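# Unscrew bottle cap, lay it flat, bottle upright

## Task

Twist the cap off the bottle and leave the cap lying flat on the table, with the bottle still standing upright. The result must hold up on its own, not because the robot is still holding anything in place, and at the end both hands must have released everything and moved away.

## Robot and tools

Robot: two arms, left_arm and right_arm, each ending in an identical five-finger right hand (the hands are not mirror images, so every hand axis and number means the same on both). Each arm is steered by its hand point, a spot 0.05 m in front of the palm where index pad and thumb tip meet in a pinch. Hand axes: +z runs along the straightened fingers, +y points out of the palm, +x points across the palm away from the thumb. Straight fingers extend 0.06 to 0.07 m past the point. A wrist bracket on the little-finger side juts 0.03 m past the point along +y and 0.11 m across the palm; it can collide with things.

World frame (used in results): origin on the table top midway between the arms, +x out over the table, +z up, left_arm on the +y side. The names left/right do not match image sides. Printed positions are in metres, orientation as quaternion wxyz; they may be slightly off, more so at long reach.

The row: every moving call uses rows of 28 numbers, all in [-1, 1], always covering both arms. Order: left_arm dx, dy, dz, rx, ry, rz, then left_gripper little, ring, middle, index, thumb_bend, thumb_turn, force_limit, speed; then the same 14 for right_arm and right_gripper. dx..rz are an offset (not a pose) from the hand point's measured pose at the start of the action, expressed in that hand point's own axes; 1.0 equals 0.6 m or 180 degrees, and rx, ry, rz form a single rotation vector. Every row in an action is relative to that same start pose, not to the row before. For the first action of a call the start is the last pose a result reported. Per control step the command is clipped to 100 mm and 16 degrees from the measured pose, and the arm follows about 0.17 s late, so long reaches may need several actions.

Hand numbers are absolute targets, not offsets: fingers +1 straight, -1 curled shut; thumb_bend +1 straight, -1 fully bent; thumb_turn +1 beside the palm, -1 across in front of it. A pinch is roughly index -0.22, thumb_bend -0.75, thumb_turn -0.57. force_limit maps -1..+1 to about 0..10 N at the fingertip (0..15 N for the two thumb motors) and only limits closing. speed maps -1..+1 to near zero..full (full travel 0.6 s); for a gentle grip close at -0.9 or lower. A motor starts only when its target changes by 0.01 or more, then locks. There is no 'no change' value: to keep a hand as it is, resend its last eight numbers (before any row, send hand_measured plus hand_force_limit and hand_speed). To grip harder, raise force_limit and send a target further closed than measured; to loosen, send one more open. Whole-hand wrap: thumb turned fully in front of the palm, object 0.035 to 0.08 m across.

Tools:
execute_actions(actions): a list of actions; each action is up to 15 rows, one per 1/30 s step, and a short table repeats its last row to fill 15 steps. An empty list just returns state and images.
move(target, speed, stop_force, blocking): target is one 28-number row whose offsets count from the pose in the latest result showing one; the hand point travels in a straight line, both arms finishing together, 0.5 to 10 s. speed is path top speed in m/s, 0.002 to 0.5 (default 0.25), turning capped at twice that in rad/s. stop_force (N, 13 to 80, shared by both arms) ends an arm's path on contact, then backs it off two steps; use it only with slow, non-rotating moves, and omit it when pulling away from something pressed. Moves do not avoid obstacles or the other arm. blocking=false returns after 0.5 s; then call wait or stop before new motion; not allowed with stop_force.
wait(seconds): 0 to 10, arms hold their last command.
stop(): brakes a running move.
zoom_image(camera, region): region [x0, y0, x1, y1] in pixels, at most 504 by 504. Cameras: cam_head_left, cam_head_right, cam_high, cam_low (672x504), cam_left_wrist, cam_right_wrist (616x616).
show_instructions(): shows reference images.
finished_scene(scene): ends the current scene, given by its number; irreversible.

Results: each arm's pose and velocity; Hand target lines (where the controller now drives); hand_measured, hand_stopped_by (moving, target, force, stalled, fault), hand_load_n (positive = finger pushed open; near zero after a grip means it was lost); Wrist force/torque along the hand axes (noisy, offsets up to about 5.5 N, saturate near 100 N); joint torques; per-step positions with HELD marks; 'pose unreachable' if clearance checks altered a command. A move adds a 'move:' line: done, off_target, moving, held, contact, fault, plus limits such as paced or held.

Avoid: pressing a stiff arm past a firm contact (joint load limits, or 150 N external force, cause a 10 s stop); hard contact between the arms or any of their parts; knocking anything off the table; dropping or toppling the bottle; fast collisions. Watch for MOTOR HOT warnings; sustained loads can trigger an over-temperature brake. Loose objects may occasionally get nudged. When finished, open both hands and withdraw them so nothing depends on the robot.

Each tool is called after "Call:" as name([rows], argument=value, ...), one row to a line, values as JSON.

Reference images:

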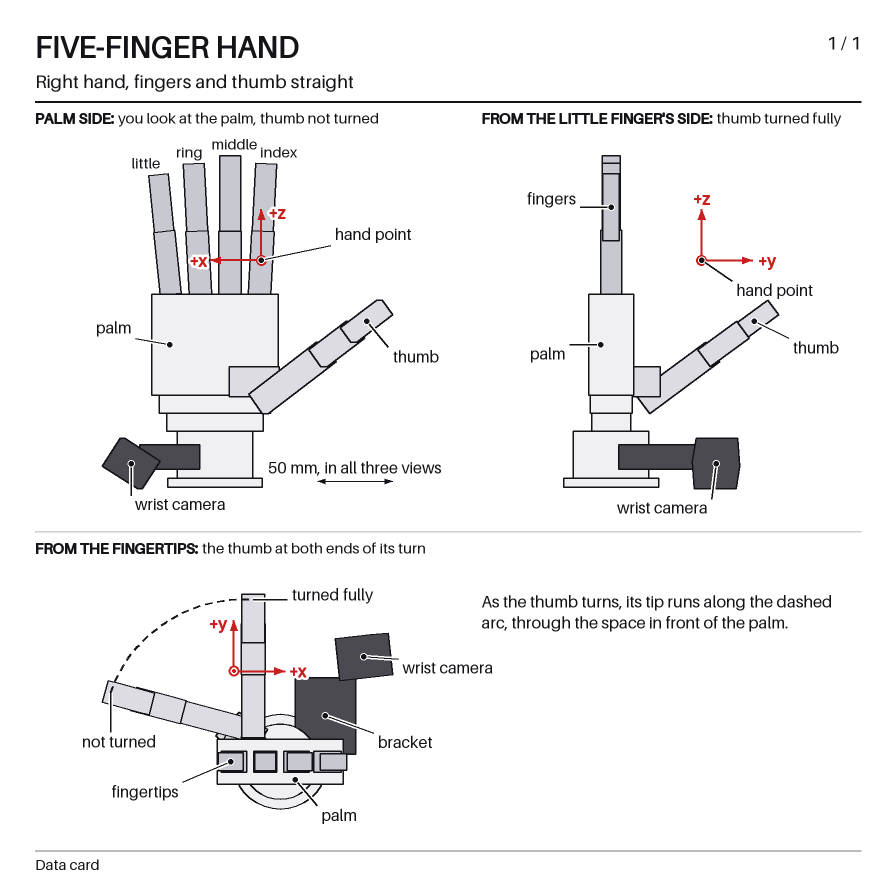

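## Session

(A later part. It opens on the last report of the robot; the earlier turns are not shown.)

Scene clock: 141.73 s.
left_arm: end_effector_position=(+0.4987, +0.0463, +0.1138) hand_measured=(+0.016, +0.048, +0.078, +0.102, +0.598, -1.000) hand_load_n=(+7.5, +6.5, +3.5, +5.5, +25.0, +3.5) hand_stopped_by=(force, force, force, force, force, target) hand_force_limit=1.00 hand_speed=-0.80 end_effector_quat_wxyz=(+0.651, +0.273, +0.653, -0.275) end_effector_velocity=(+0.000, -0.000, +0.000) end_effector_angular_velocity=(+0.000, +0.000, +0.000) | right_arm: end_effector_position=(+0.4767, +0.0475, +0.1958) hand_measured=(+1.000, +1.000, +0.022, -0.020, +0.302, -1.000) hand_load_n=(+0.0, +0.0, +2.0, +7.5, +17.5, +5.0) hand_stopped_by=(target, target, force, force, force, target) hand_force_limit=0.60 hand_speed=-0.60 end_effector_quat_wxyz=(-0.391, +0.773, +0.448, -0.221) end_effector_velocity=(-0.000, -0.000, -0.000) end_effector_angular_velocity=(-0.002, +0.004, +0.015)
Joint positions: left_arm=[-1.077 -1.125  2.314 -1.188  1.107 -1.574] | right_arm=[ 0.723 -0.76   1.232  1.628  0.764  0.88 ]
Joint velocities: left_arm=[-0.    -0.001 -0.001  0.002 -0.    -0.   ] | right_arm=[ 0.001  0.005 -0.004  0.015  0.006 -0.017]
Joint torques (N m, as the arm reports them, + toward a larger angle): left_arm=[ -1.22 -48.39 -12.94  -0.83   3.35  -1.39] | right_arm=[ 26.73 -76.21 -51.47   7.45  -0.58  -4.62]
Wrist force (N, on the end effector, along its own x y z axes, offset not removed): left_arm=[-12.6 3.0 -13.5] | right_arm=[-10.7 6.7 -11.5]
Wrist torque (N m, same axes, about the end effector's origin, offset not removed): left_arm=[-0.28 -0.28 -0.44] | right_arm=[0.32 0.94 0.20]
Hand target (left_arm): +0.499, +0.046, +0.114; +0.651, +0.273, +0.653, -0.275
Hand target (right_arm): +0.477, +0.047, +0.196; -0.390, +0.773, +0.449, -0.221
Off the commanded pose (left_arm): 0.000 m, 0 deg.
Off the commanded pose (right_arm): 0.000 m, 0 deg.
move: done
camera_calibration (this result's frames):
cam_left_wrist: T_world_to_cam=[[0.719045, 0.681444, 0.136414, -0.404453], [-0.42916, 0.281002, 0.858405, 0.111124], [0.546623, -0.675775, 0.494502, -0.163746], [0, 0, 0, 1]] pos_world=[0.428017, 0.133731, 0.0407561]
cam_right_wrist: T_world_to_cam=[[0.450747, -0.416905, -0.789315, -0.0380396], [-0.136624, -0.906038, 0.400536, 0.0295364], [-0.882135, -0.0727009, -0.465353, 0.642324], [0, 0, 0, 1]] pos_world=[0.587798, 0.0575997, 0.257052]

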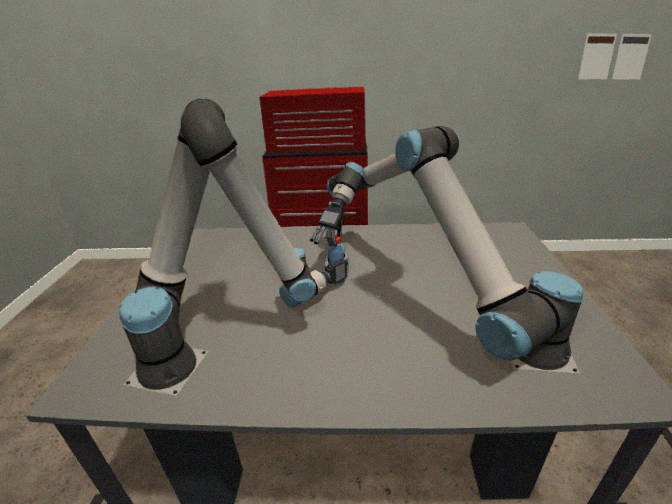

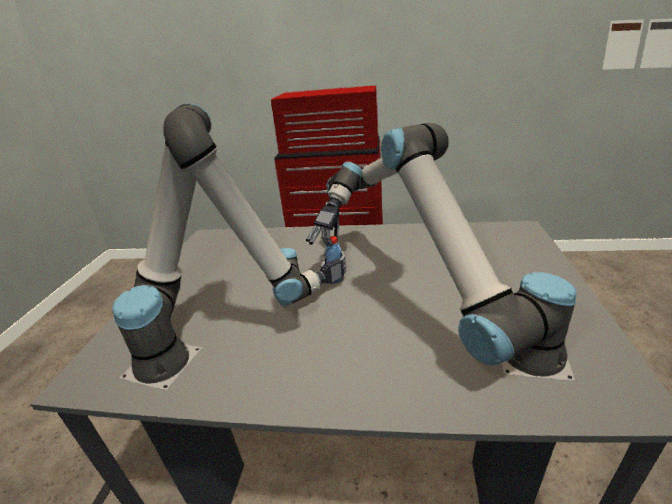

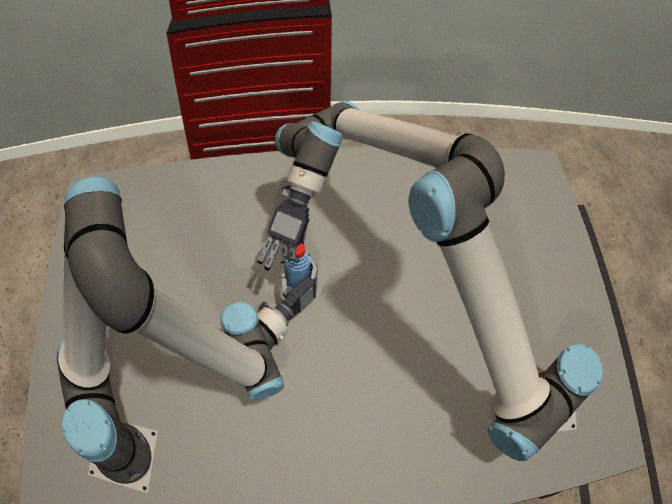

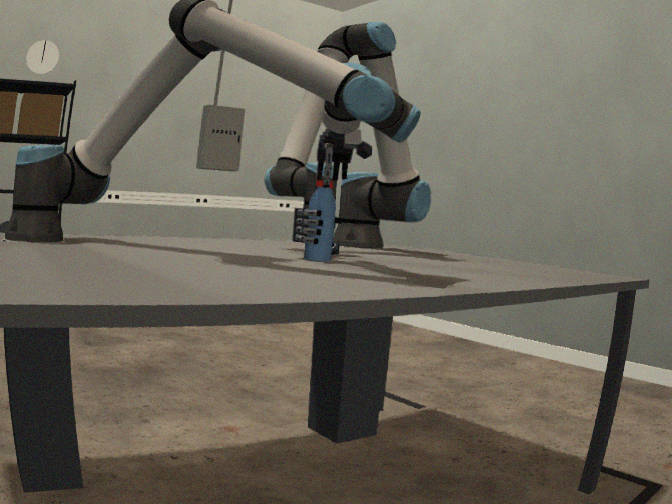

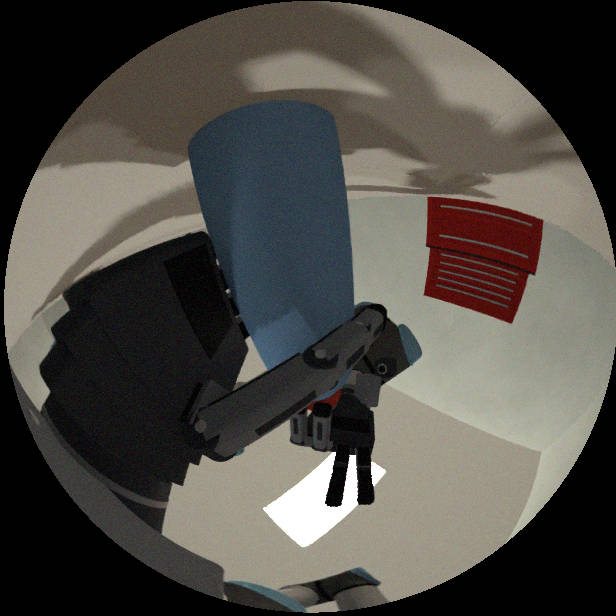

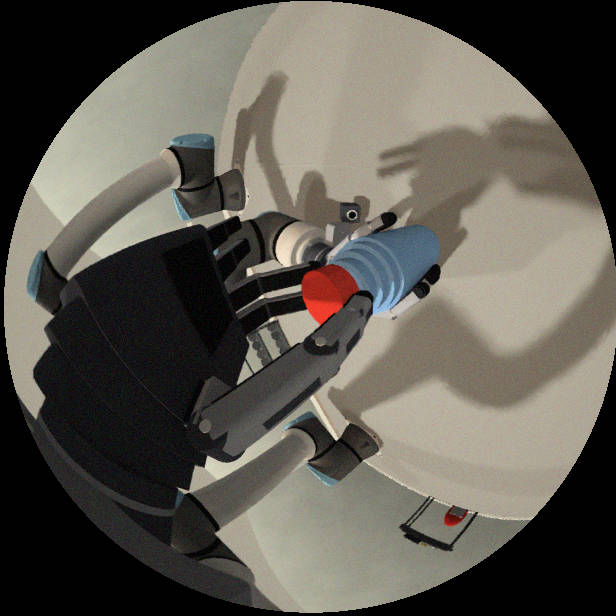

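Call:
move(target=[0,0,0,0,0,0,-1,-1,-1,-1,-1,-1,1,-0.8, 0,0,0,0,0,0, 1,1,0.5,0.5,0.6,-1,0.6,0.5])

Call:
move(target=[0,0,0,0,0,0,0.2,0.22,0.24,0.27,0.7,-1,1,-0.8, 0.0317,0.0022,-0.003,0,0.539,0.392, 1,1,0.5,0.5,0.6,-1,0.6,0.5], speed=0.4)

Call:
move(target=[0,0,0,0,0,0,-1,-1,-1,-1,-1,-1,1,-0.8, 0,0,0,0,0,0, 1,1,0.5,0.5,0.6,-1,0.6,0.5])

Call:
move(target=[0,0,0,0,0,0,-1,-1,-1,-1,-1,-1,1,-0.8, 0,0,0,0,0,0, 1,1,-0.5,-0.5,-0.9,-1,0.6,-0.6])

Call:
move(target=[0,0,0,0,0,0,-1,-1,-1,-1,-1,-1,1,-0.8, 0,0.0102,-0.0168,0,-0.270,-0.196, 1,1,-0.5,-0.5,-0.9,-1,0.6,-0.6], speed=0.3)

Call:
zoom_image(camera="cam_low", region=[260,130,400,260])

Call:
move(target=[0,0,0,0,0,0,-1,-1,-1,-1,-1,-1,1,-0.8, -0.001,0.009,-0.0153,0,-0.270,-0.196, 1,1,-0.5,-0.5,-0.9,-1,0.6,-0.6], speed=0.3)

Scene clock: 142.87 s.
left_arm: end_effector_position=(+0.4987, +0.0463, +0.1138) hand_measured=(+0.016, +0.048, +0.078, +0.102, +0.598, -1.000) hand_load_n=(+6.0, +6.0, +5.0, +9.0, +21.0, +7.5) hand_stopped_by=(force, force, force, force, force, target) hand_force_limit=1.00 hand_speed=-0.80 end_effector_quat_wxyz=(+0.651, +0.273, +0.653, -0.275) end_effector_velocity=(+0.000, +0.000, -0.000) end_effector_angular_velocity=(+0.001, +0.000, +0.000) | right_arm: end_effector_position=(+0.4766, +0.0475, +0.1959) hand_measured=(+1.000, +1.000, +0.500, +0.500, +0.600, -1.000) hand_load_n=(+0.0, +0.0, +0.0, +0.0, +0.0, +0.0) hand_stopped_by=(target, target, target, target, target, target) hand_force_limit=0.60 hand_speed=0.50 end_effector_quat_wxyz=(-0.391, +0.773, +0.448, -0.221) end_effector_velocity=(-0.001, -0.001, -0.001) end_effector_angular_velocity=(-0.000, +0.001, -0.001)
Joint positions: left_arm=[-1.077 -1.125  2.314 -1.188  1.107 -1.574] | right_arm=[ 0.723 -0.76   1.232  1.628  0.764  0.88 ]
Joint velocities: left_arm=[ 0.    -0.001  0.     0.001 -0.    -0.   ] | right_arm=[-0.001 -0.001  0.004 -0.003 -0.001  0.001]
Joint torques (N m, as the arm reports them, + toward a larger angle): left_arm=[ -0.03 -49.57 -14.01  -0.59   2.23  -1.25] | right_arm=[ -16.64 -104.23  -22.79    0.93   -4.67    3.62]
Wrist force (N, on the end effector, along its own x y z axes, offset not removed): left_arm=[0.1 0.3 -1.4] | right_arm=[-4.6 1.5 0.4]
Wrist torque (N m, same axes, about the end effector's origin, offset not removed): left_arm=[-0.07 -0.02 0.04] | right_arm=[0.14 0.72 -0.10]
Hand target (left_arm): +0.499, +0.046, +0.114; +0.651, +0.273, +0.653, -0.275
Hand target (right_arm): +0.477, +0.047, +0.196; -0.391, +0.773, +0.448, -0.221
Off the commanded pose (left_arm): 0.000 m, 0 deg.
Off the commanded pose (right_arm): 0.000 m, 0 deg.
move: done
camera_calibration (this result's frames):
cam_left_wrist: T_world_to_cam=[[0.719045, 0.681444, 0.136414, -0.404454], [-0.42916, 0.281002, 0.858405, 0.111124], [0.546623, -0.675775, 0.494501, -0.163746], [0, 0, 0, 1]] pos_world=[0.428017, 0.133731, 0.040756]
cam_right_wrist: T_world_to_cam=[[0.450889, -0.416782, -0.789298, -0.038049], [-0.136435, -0.906079, 0.400508, 0.0295071], [-0.882091, -0.0728962, -0.465405, 0.642283], [0, 0, 0, 1]] pos_world=[0.587733, 0.0576975, 0.257071]

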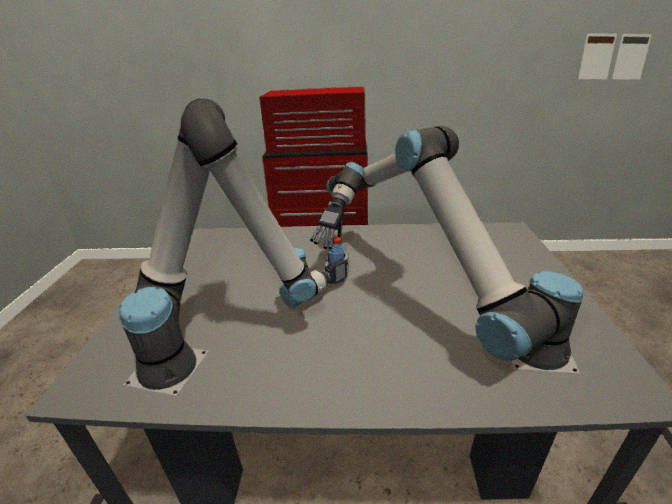

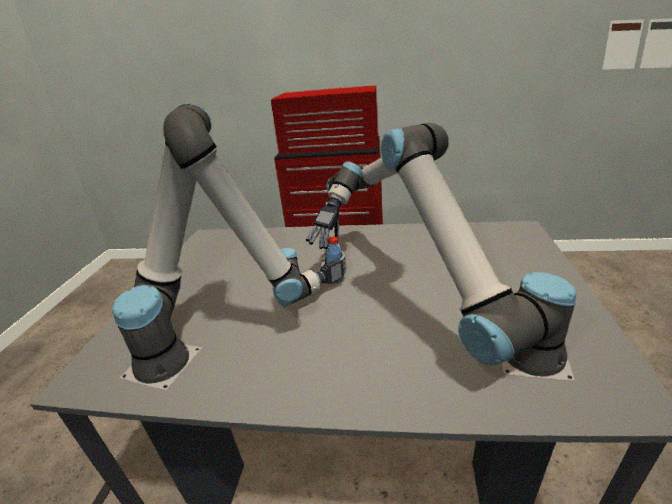

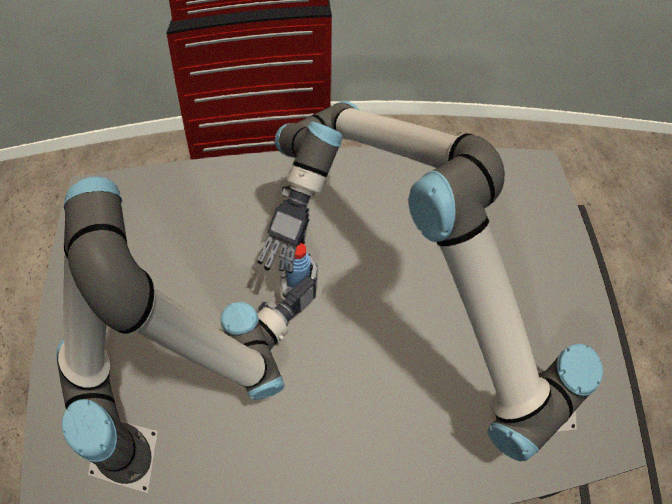

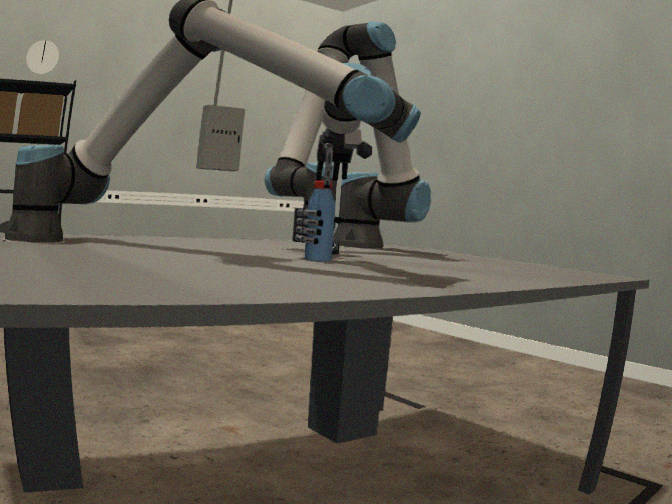

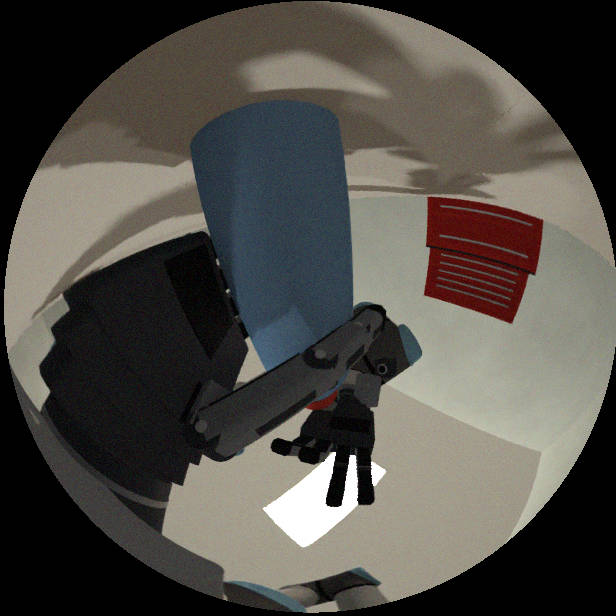

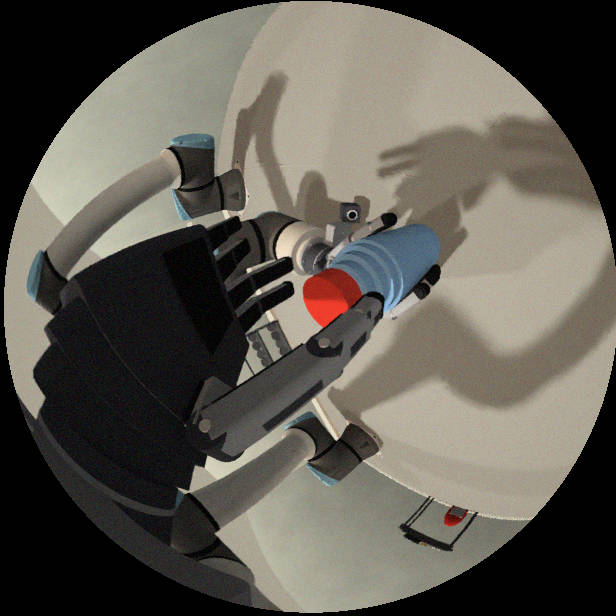

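Scene clock: 146.17 s.
left_arm: end_effector_position=(+0.4987, +0.0463, +0.1138) hand_measured=(+0.200, +0.220, +0.240, +0.270, +0.700, -1.000) hand_load_n=(+0.0, +0.0, +0.0, +0.0, +0.0, +0.0) hand_stopped_by=(target, target, target, target, target, target) hand_force_limit=1.00 hand_speed=-0.80 end_effector_quat_wxyz=(+0.651, +0.273, +0.653, -0.275) end_effector_velocity=(+0.000, +0.001, -0.000) end_effector_angular_velocity=(+0.001, +0.000, +0.000) | right_arm: end_effector_position=(+0.4880, +0.0630, +0.1960) hand_measured=(+1.000, +1.000, +0.500, +0.500, +0.600, -1.000) hand_load_n=(+0.0, +0.0, +0.0, +0.0, +0.0, +0.0) hand_stopped_by=(target, target, target, target, target, target) hand_force_limit=0.60 hand_speed=0.50 end_effector_quat_wxyz=(-0.398, +0.770, -0.442, +0.231) end_effector_velocity=(+0.001, +0.001, +0.002) end_effector_angular_velocity=(+0.000, -0.001, -0.016)
Joint positions: left_arm=[-1.077 -1.125  2.314 -1.188  1.107 -1.574] | right_arm=[ 0.946 -1.243  1.725  0.153  1.808  3.307]
Joint velocities: left_arm=[ 0.001  0.     0.     0.     0.001 -0.   ] | right_arm=[ 0.005  0.003 -0.007  0.006  0.017  0.012]
Joint torques (N m, as the arm reports them, + toward a larger angle): left_arm=[ -0.26 -48.83 -14.36  -0.46   1.9   -0.97] | right_arm=[ 19.43 -48.06 -50.98   5.1    3.82   3.31]
Wrist force (N, on the end effector, along its own x y z axes, offset not removed): left_arm=[0.4 -0.9 -3.2] | right_arm=[-0.7 0.1 -2.0]
Wrist torque (N m, same axes, about the end effector's origin, offset not removed): left_arm=[-0.12 -0.01 -0.01] | right_arm=[-0.07 0.17 0.09]
Hand target (left_arm): +0.499, +0.046, +0.114; +0.651, +0.273, +0.653, -0.275
Hand target (right_arm): +0.488, +0.063, +0.196; -0.397, +0.770, -0.443, +0.232
Off the commanded pose (left_arm): 0.000 m, 0 deg.
Off the commanded pose (right_arm): 0.000 m, 0 deg.
move: done
camera_calibration (this result's frames):
cam_left_wrist: T_world_to_cam=[[0.719045, 0.681444, 0.136414, -0.404454], [-0.42916, 0.281002, 0.858405, 0.111124], [0.546623, -0.675775, 0.494501, -0.163746], [0, 0, 0, 1]] pos_world=[0.428017, 0.133731, 0.040756]
cam_right_wrist: T_world_to_cam=[[-0.57019, -0.170968, -0.803526, 0.448931], [-0.725941, 0.562732, 0.395401, 0.241151], [0.384569, 0.808766, -0.444977, -0.0241733], [0, 0, 0, 1]] pos_world=[0.440334, -0.0394002, 0.25462]

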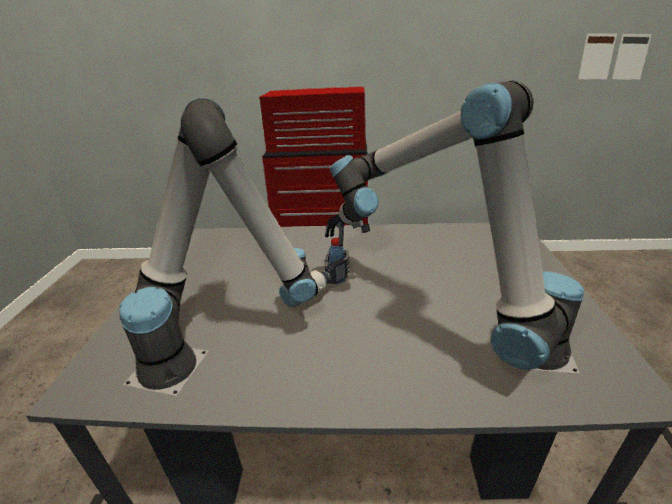

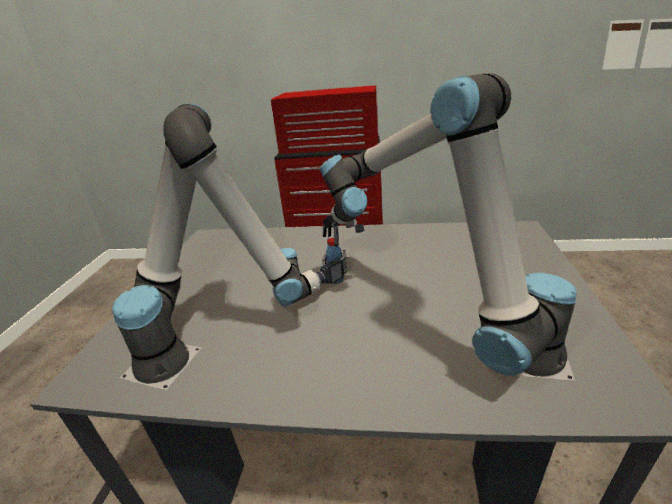

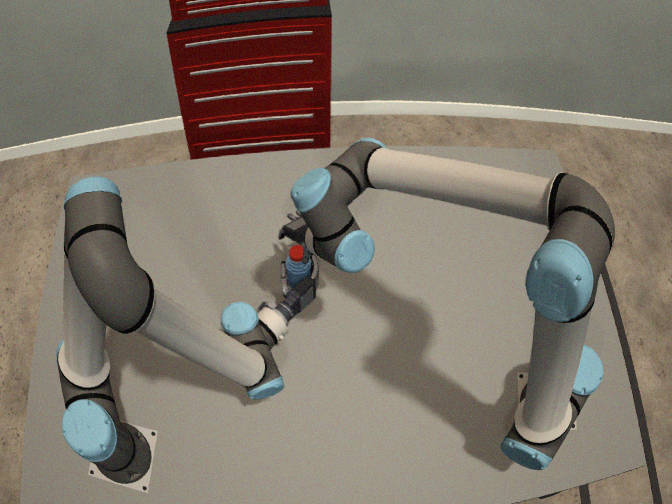

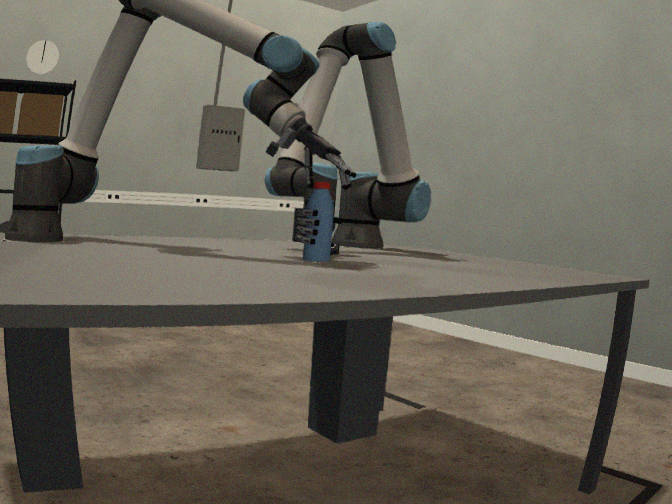

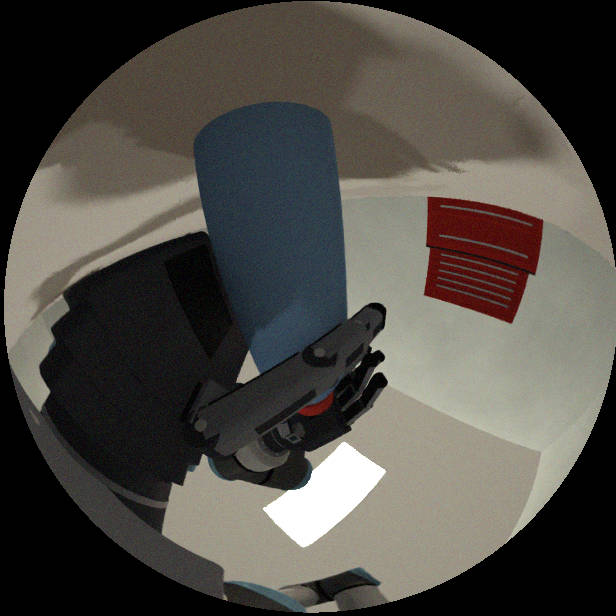

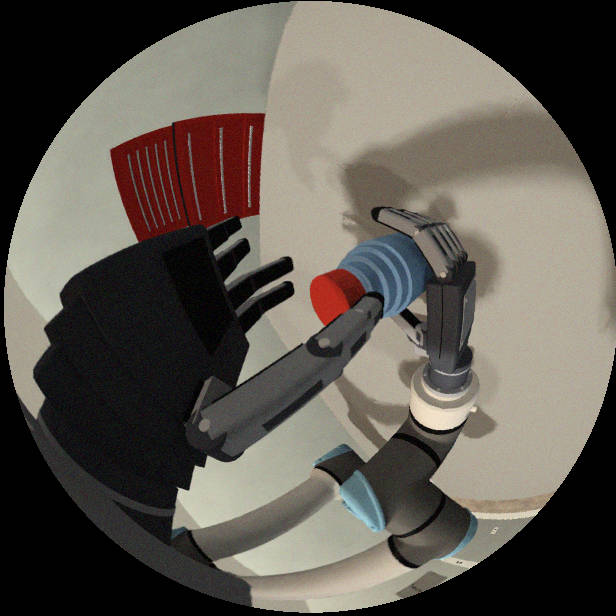

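Scene clock: 147.20 s.
left_arm: end_effector_position=(+0.4987, +0.0463, +0.1138) hand_measured=(-0.052, -0.016, +0.012, +0.042, +0.612, -1.000) hand_load_n=(+10.5, +9.5, +8.5, +10.0, +27.5, +13.0) hand_stopped_by=(force, force, force, force, force, target) hand_force_limit=1.00 hand_speed=-0.80 end_effector_quat_wxyz=(+0.651, +0.273, +0.653, -0.275) end_effector_velocity=(-0.000, -0.001, +0.000) end_effector_angular_velocity=(-0.001, -0.000, -0.001) | right_arm: end_effector_position=(+0.4880, +0.0630, +0.1960) hand_measured=(+1.000, +1.000, +0.500, +0.500, +0.600, -1.000) hand_load_n=(+0.0, +0.0, +0.0, +0.0, +0.0, +0.0) hand_stopped_by=(target, target, target, target, target, target) hand_force_limit=0.60 hand_speed=0.50 end_effector_quat_wxyz=(-0.398, +0.770, -0.442, +0.231) end_effector_velocity=(+0.001, +0.001, +0.002) end_effector_angular_velocity=(+0.001, -0.001, -0.000)
Joint positions: left_arm=[-1.077 -1.125  2.314 -1.188  1.107 -1.574] | right_arm=[ 0.946 -1.243  1.725  0.153  1.808  3.307]
Joint velocities: left_arm=[-0.    -0.    -0.    -0.001  0.001 -0.   ] | right_arm=[ 0.    -0.001 -0.002  0.001  0.001  0.   ]
Joint torques (N m, as the arm reports them, + toward a larger angle): left_arm=[  0.46 -49.24 -14.21  -0.8    2.21  -1.18] | right_arm=[-15.3  -74.6  -25.56  -2.35  -3.25  -4.13]
Wrist force (N, on the end effector, along its own x y z axes, offset not removed): left_arm=[-2.1 -1.3 -1.0] | right_arm=[3.2 0.6 -4.2]
Wrist torque (N m, same axes, about the end effector's origin, offset not removed): left_arm=[-0.37 0.40 -0.20] | right_arm=[0.29 -0.41 0.26]
Hand target (left_arm): +0.499, +0.046, +0.114; +0.651, +0.273, +0.653, -0.275
Hand target (right_arm): +0.488, +0.063, +0.196; -0.398, +0.770, -0.442, +0.231
Off the commanded pose (left_arm): 0.000 m, 0 deg.
Off the commanded pose (right_arm): 0.000 m, 0 deg.
move: done
camera_calibration (this result's frames):
cam_left_wrist: T_world_to_cam=[[0.719045, 0.681444, 0.136414, -0.404453], [-0.42916, 0.281002, 0.858405, 0.111124], [0.546623, -0.675775, 0.494502, -0.163746], [0, 0, 0, 1]] pos_world=[0.428017, 0.133731, 0.0407561]
cam_right_wrist: T_world_to_cam=[[-0.570183, -0.170964, -0.803532, 0.448936], [-0.725946, 0.562726, 0.3954, 0.241148], [0.384569, 0.808771, -0.444967, -0.0241787], [0, 0, 0, 1]] pos_world=[0.440335, -0.0393935, 0.254626]

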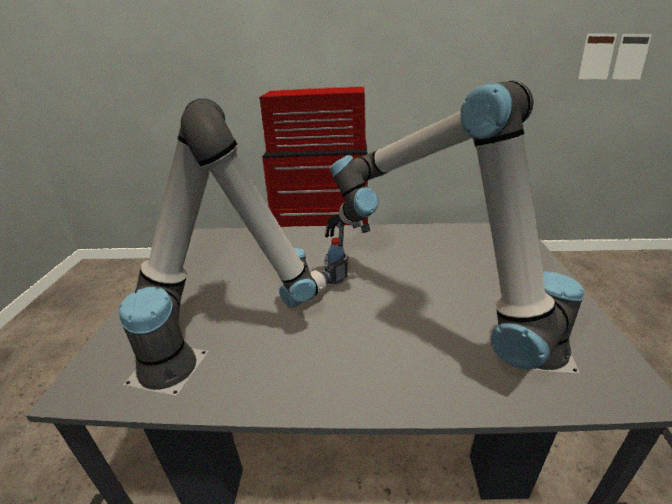

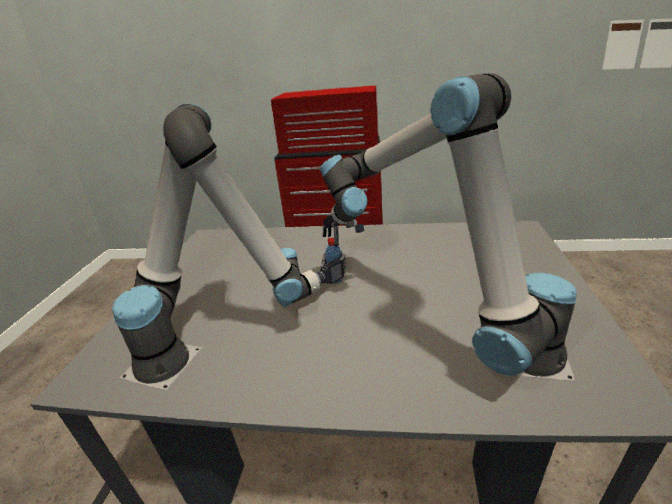

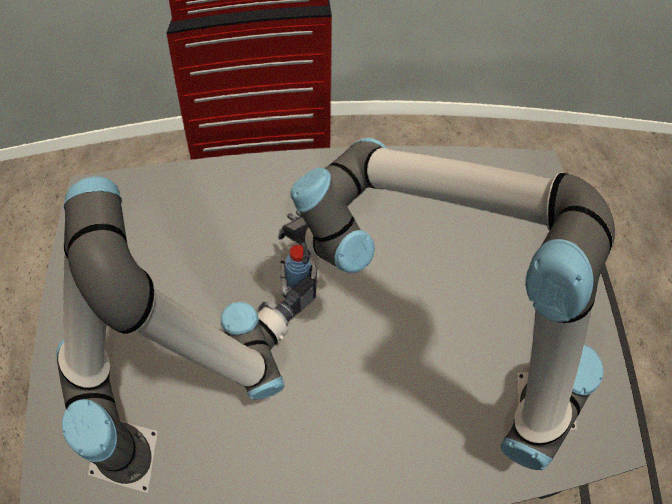

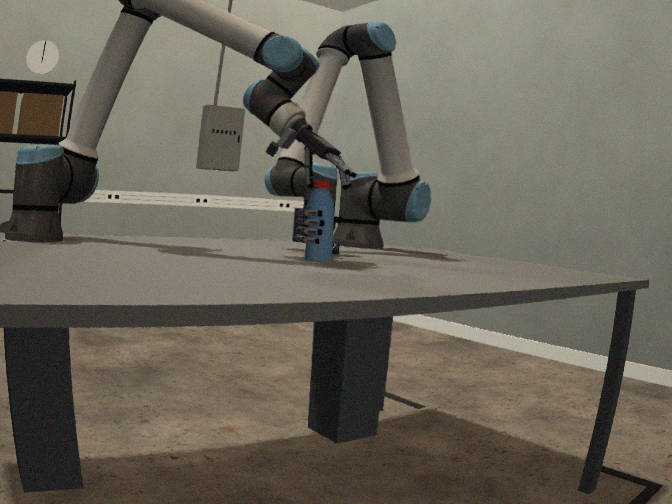

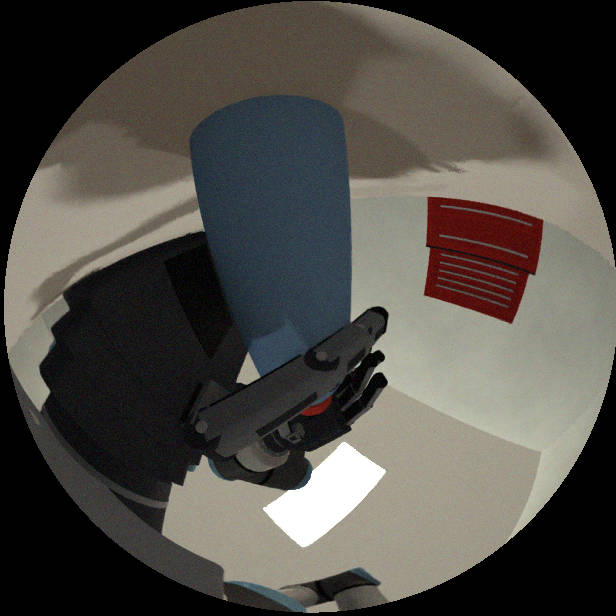

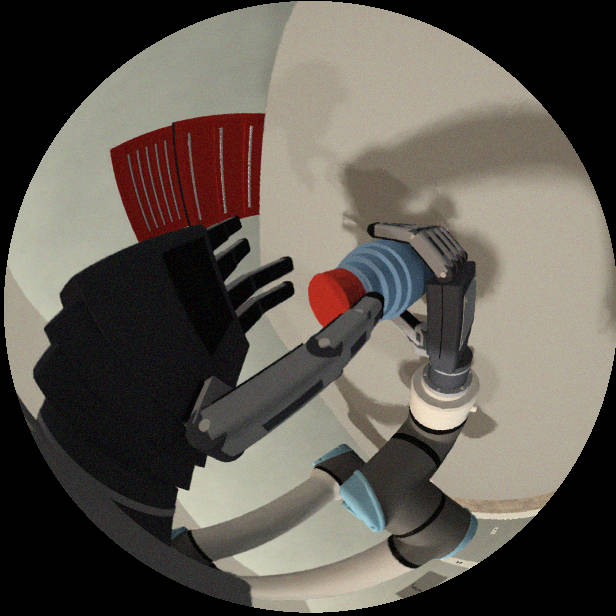

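Scene clock: 148.27 s.
left_arm: end_effector_position=(+0.4987, +0.0463, +0.1138) hand_measured=(-0.052, -0.016, +0.012, +0.042, +0.612, -1.000) hand_load_n=(+5.0, +7.0, +8.5, +11.0, +24.0, +7.5) hand_stopped_by=(force, force, force, force, force, target) hand_force_limit=1.00 hand_speed=-0.80 end_effector_quat_wxyz=(+0.651, +0.273, +0.653, -0.275) end_effector_velocity=(-0.001, +0.000, -0.000) end_effector_angular_velocity=(+0.002, +0.001, -0.001) | right_arm: end_effector_position=(+0.4880, +0.0630, +0.1959) hand_measured=(+1.000, +1.000, -0.002, -0.028, +0.316, -1.000) hand_load_n=(+0.0, +0.0, +7.5, +10.5, +18.0, +0.5) hand_stopped_by=(target, target, force, force, force, target) hand_force_limit=0.60 hand_speed=-0.60 end_effector_quat_wxyz=(-0.398, +0.770, -0.442, +0.231) end_effector_velocity=(-0.000, -0.001, -0.002) end_effector_angular_velocity=(-0.003, +0.003, -0.000)
Joint positions: left_arm=[-1.077 -1.125  2.314 -1.188  1.107 -1.574] | right_arm=[ 0.946 -1.243  1.725  0.153  1.808  3.307]
Joint velocities: left_arm=[-0.001 -0.001  0.001  0.003 -0.    -0.   ] | right_arm=[-0.     0.002  0.     0.002  0.    -0.   ]
Joint torques (N m, as the arm reports them, + toward a larger angle): left_arm=[ -0.13 -49.66 -14.18  -0.58   1.94  -1.05] | right_arm=[-15.81 -73.33 -38.58  -2.23  -2.53  -3.58]
Wrist force (N, on the end effector, along its own x y z axes, offset not removed): left_arm=[-9.6 -1.1 -6.6] | right_arm=[0.7 -2.1 -1.3]
Wrist torque (N m, same axes, about the end effector's origin, offset not removed): left_arm=[0.17 0.43 -0.26] | right_arm=[-0.42 0.04 0.16]
Hand target (left_arm): +0.499, +0.046, +0.114; +0.651, +0.273, +0.653, -0.275
Hand target (right_arm): +0.488, +0.063, +0.196; -0.398, +0.770, -0.442, +0.231
Off the commanded pose (left_arm): 0.000 m, 0 deg.
Off the commanded pose (right_arm): 0.000 m, 0 deg.
move: done
camera_calibration (this result's frames):
cam_left_wrist: T_world_to_cam=[[0.719051, 0.681437, 0.136414, -0.404454], [-0.429158, 0.281006, 0.858405, 0.111123], [0.546616, -0.67578, 0.494502, -0.163743], [0, 0, 0, 1]] pos_world=[0.428017, 0.13373, 0.0407561]
cam_right_wrist: T_world_to_cam=[[-0.570212, -0.170998, -0.803503, 0.448905], [-0.725936, 0.562734, 0.395408, 0.24115], [0.384545, 0.808759, -0.445011, -0.0241468], [0, 0, 0, 1]] pos_world=[0.440316, -0.0394125, 0.254599]

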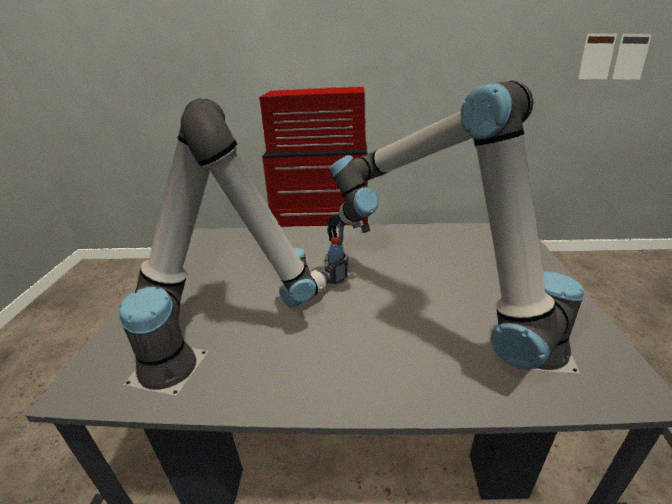

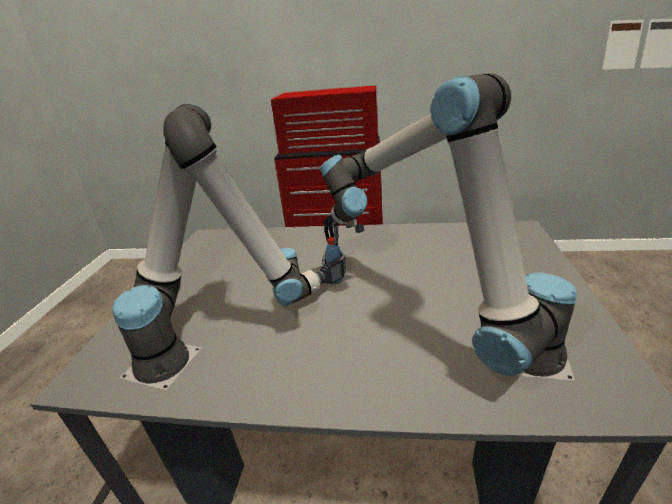

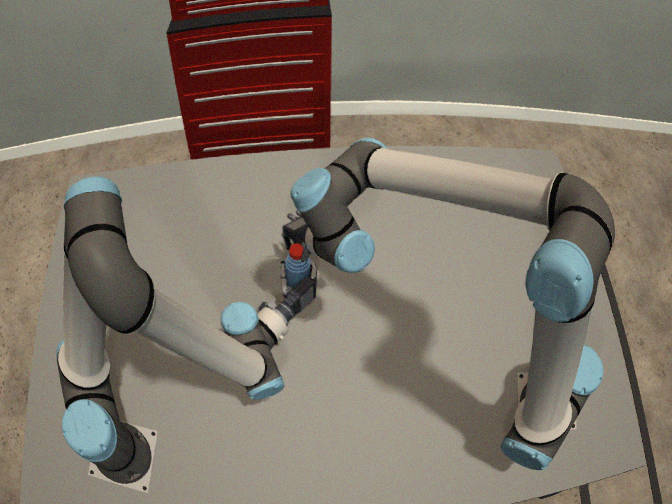

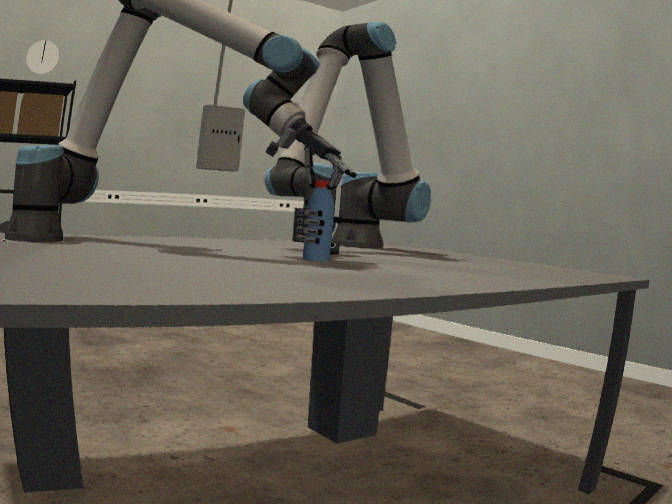

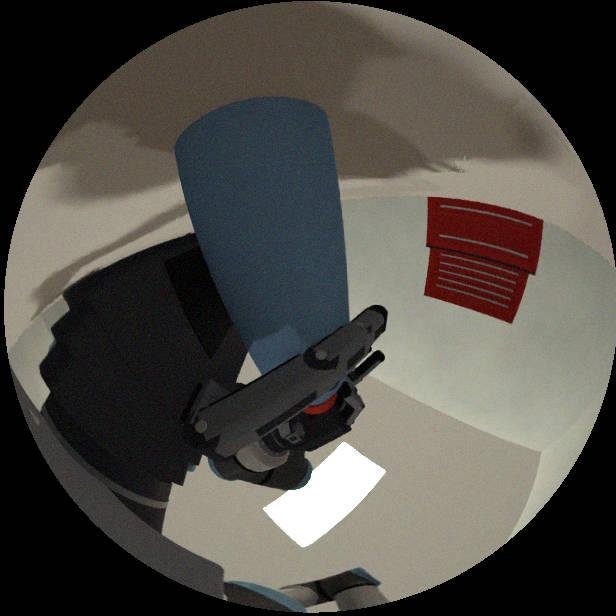

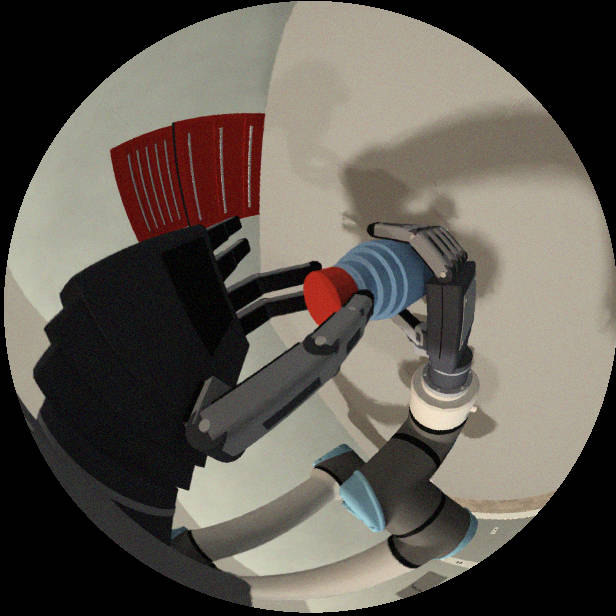

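Scene clock: 150.67 s.
left_arm: end_effector_position=(+0.4987, +0.0463, +0.1138) hand_measured=(-0.052, -0.016, +0.012, +0.042, +0.612, -1.000) hand_load_n=(+2.0, +6.0, +11.0, +16.5, +20.5, +13.0) hand_stopped_by=(force, force, force, force, force, target) hand_force_limit=1.00 hand_speed=-0.80 end_effector_quat_wxyz=(+0.651, +0.273, +0.653, -0.275) end_effector_velocity=(+0.000, +0.000, -0.001) end_effector_angular_velocity=(+0.001, +0.000, -0.000) | right_arm: end_effector_position=(+0.4778, +0.0570, +0.1969) hand_measured=(+1.000, +1.000, -0.002, -0.026, +0.316, -1.000) hand_load_n=(+0.0, +0.0, +8.0, +17.0, +13.5, +3.0) hand_stopped_by=(target, target, force, force, force, target) hand_force_limit=0.60 hand_speed=-0.60 end_effector_quat_wxyz=(-0.455, +0.890, +0.004, +0.006) end_effector_velocity=(-0.000, -0.000, -0.001) end_effector_angular_velocity=(-0.005, +0.002, +0.014)
Joint positions: left_arm=[-1.077 -1.125  2.314 -1.188  1.107 -1.574] | right_arm=[ 0.705 -1.136  1.611  0.446  0.826  2.397]
Joint velocities: left_arm=[ 0.     0.001 -0.     0.     0.    -0.   ] | right_arm=[-0.     0.007 -0.008  0.018 -0.007 -0.019]
Joint torques (N m, as the arm reports them, + toward a larger angle): left_arm=[ -1.26 -49.78 -13.68  -0.6   -5.37  -1.31] | right_arm=[-25.49 -53.33 -42.02   8.34  -1.28  -4.78]
Wrist force (N, on the end effector, along its own x y z axes, offset not removed): left_arm=[-0.2 -12.1 7.2] | right_arm=[1.0 -15.0 7.9]
Wrist torque (N m, same axes, about the end effector's origin, offset not removed): left_arm=[-0.58 0.82 0.46] | right_arm=[0.05 -0.07 -0.01]
Hand target (left_arm): +0.499, +0.046, +0.114; +0.651, +0.273, +0.653, -0.275
Hand target (right_arm): +0.478, +0.057, +0.197; -0.455, +0.890, +0.004, +0.005
Off the commanded pose (left_arm): 0.000 m, 0 deg.
Off the commanded pose (right_arm): 0.000 m, 0 deg.
move: done
camera_calibration (this result's frames):
cam_left_wrist: T_world_to_cam=[[0.719081, 0.681406, 0.136414, -0.404456], [-0.429145, 0.281024, 0.858405, 0.111116], [0.546587, -0.675804, 0.494501, -0.16373], [0, 0, 0, 1]] pos_world=[0.428014, 0.133723, 0.040756]
cam_right_wrist: T_world_to_cam=[[-0.13059, -0.5873, -0.798765, 0.255642], [-0.854043, -0.342554, 0.391494, 0.350369], [-0.503545, 0.733304, -0.456845, 0.416017], [0, 0, 0, 1]] pos_world=[0.542098, -0.0349082, 0.257086]

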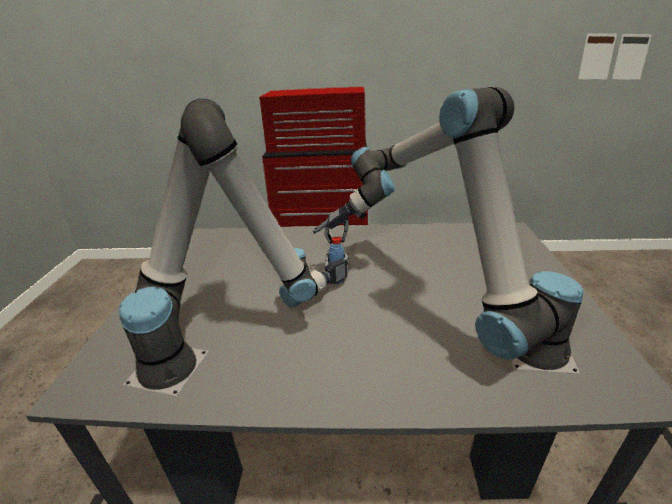

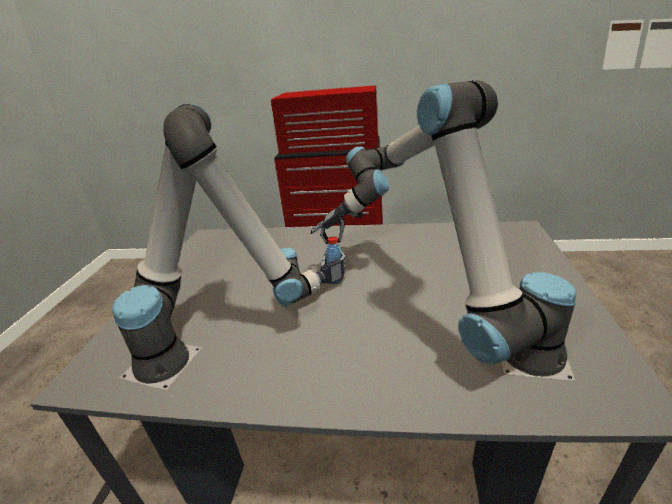

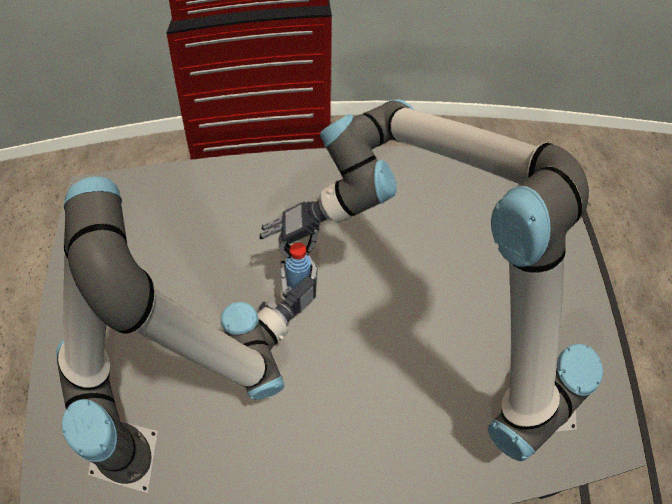

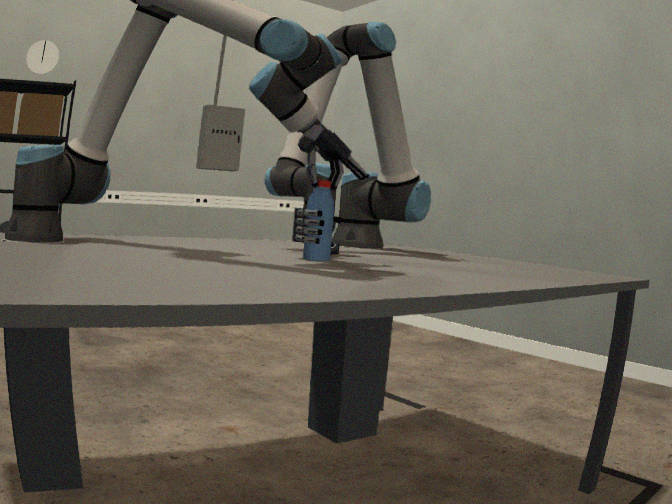

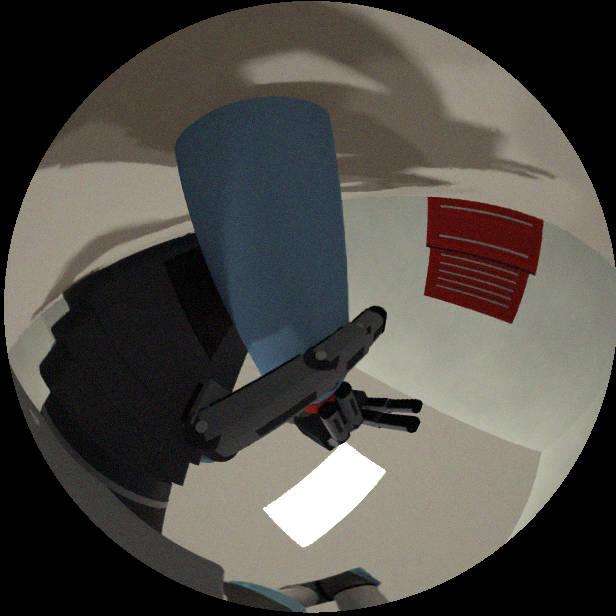

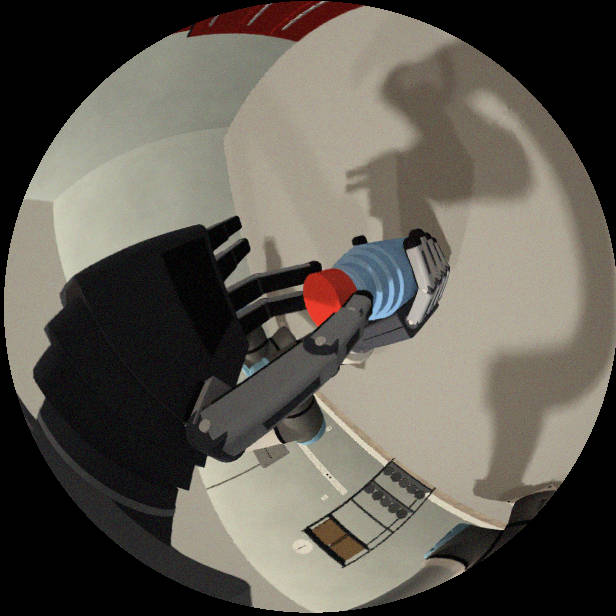

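Region (260, 130, 400, 260) of cam_low's 672x504 image, scaled by 3.600, with more detail than that image has; it fills the top 468 rows of this view, and the rest is white.

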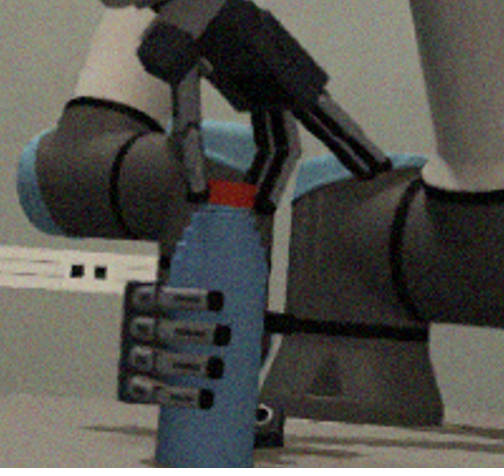

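Scene clock: 153.07 s.
left_arm: end_effector_position=(+0.4987, +0.0463, +0.1138) hand_measured=(-0.052, -0.018, +0.012, +0.042, +0.612, -0.998) hand_load_n=(+0.0, +3.0, +12.5, +21.5, +18.5, +17.5) hand_stopped_by=(force, force, force, force, force, target) hand_force_limit=1.00 hand_speed=-0.80 end_effector_quat_wxyz=(+0.651, +0.273, +0.653, -0.275) end_effector_velocity=(+0.000, -0.000, +0.000) end_effector_angular_velocity=(-0.001, -0.000, +0.000) | right_arm: end_effector_position=(+0.4773, +0.0464, +0.1980) hand_measured=(+1.000, +1.000, -0.002, -0.020, +0.316, -1.000) hand_load_n=(+0.0, +0.0, +6.5, +20.0, +9.0, -3.0) hand_stopped_by=(target, target, force, force, force, target) hand_force_limit=0.60 hand_speed=-0.60 end_effector_quat_wxyz=(-0.391, +0.772, +0.449, -0.221) end_effector_velocity=(+0.000, +0.000, +0.001) end_effector_angular_velocity=(+0.002, -0.002, +0.015)
Joint positions: left_arm=[-1.077 -1.125  2.314 -1.188  1.107 -1.574] | right_arm=[ 0.721 -0.762  1.232  1.633  0.764  0.876]
Joint velocities: left_arm=[ 0.    -0.    -0.001 -0.    -0.     0.   ] | right_arm=[ 0.001  0.002 -0.005  0.011  0.006 -0.017]
Joint torques (N m, as the arm reports them, + toward a larger angle): left_arm=[ -0.51 -49.3   -5.76  -0.87  -0.11  -0.91] | right_arm=[  5.09 -74.88 -46.56   7.53   8.14  -3.51]
Wrist force (N, on the end effector, along its own x y z axes, offset not removed): left_arm=[-1.6 -6.7 22.6] | right_arm=[13.0 -15.5 12.0]
Wrist torque (N m, same axes, about the end effector's origin, offset not removed): left_arm=[-0.69 1.33 0.39] | right_arm=[0.49 0.01 0.12]
Hand target (left_arm): +0.499, +0.046, +0.114; +0.651, +0.273, +0.653, -0.275
Hand target (right_arm): +0.477, +0.046, +0.198; -0.391, +0.772, +0.449, -0.222
Off the commanded pose (left_arm): 0.000 m, 0 deg.
Off the commanded pose (right_arm): 0.000 m, 0 deg.
move: done
camera_calibration (this result's frames):
cam_left_wrist: T_world_to_cam=[[0.719086, 0.681402, 0.136403, -0.404449], [-0.429149, 0.281049, 0.858395, 0.111115], [0.546577, -0.675797, 0.494522, -0.163746], [0, 0, 0, 1]] pos_world=[0.428019, 0.133705, 0.040764]
cam_right_wrist: T_world_to_cam=[[0.450569, -0.415565, -0.790122, -0.0368932], [-0.135149, -0.906602, 0.399758, 0.0272857], [-0.882452, -0.0733345, -0.46465, 0.6438], [0, 0, 0, 1]] pos_world=[0.588434, 0.0566186, 0.259084]

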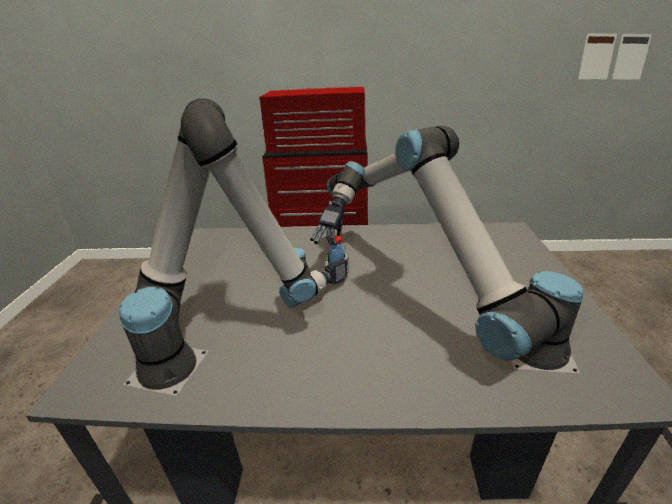

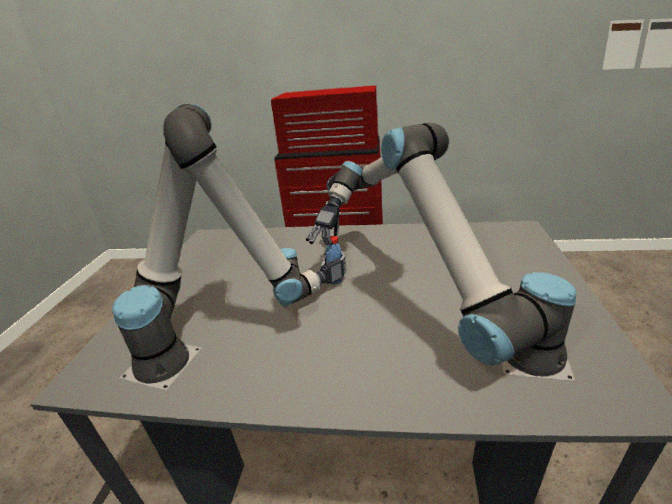

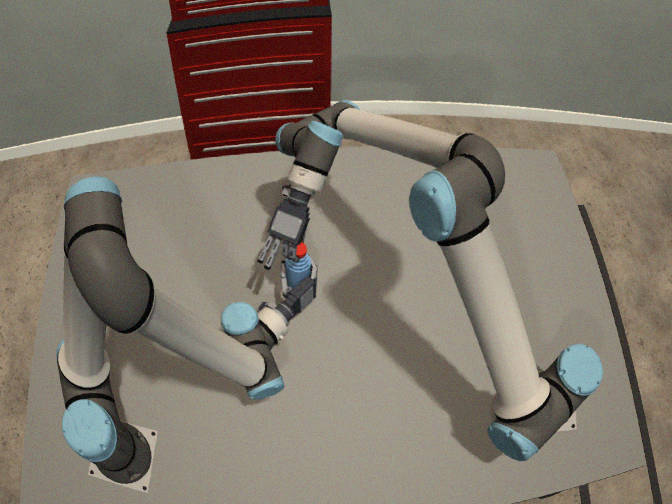

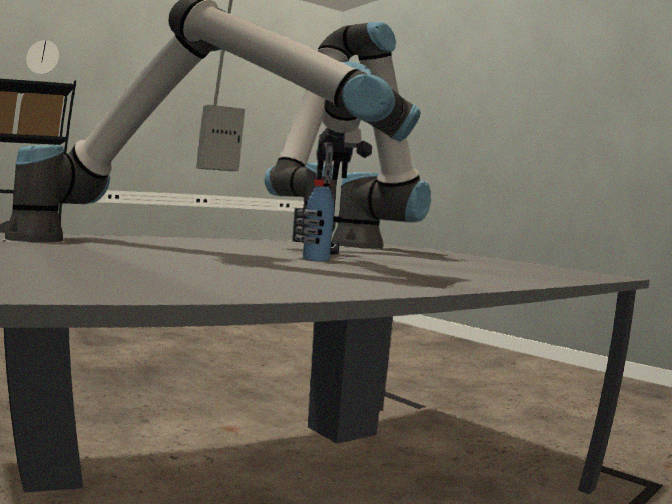

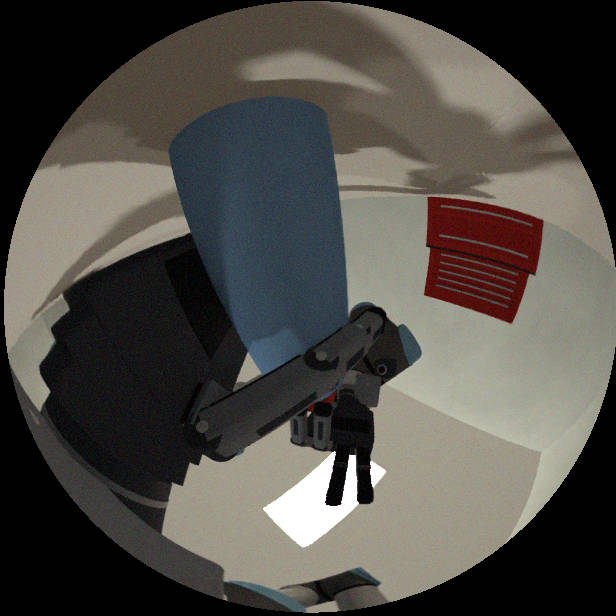

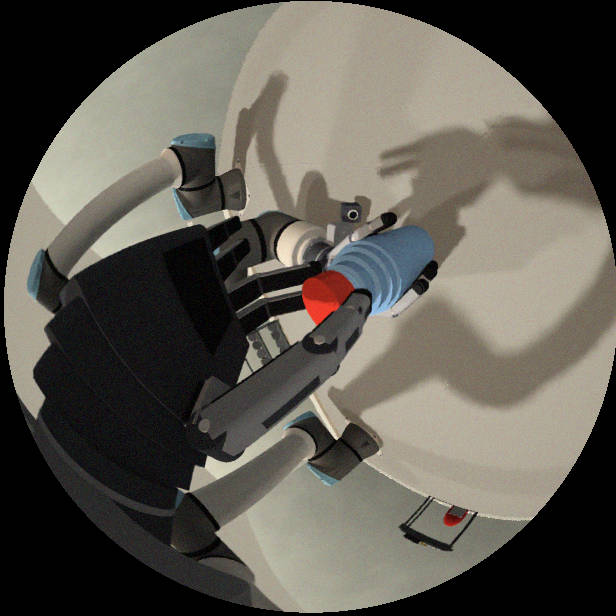

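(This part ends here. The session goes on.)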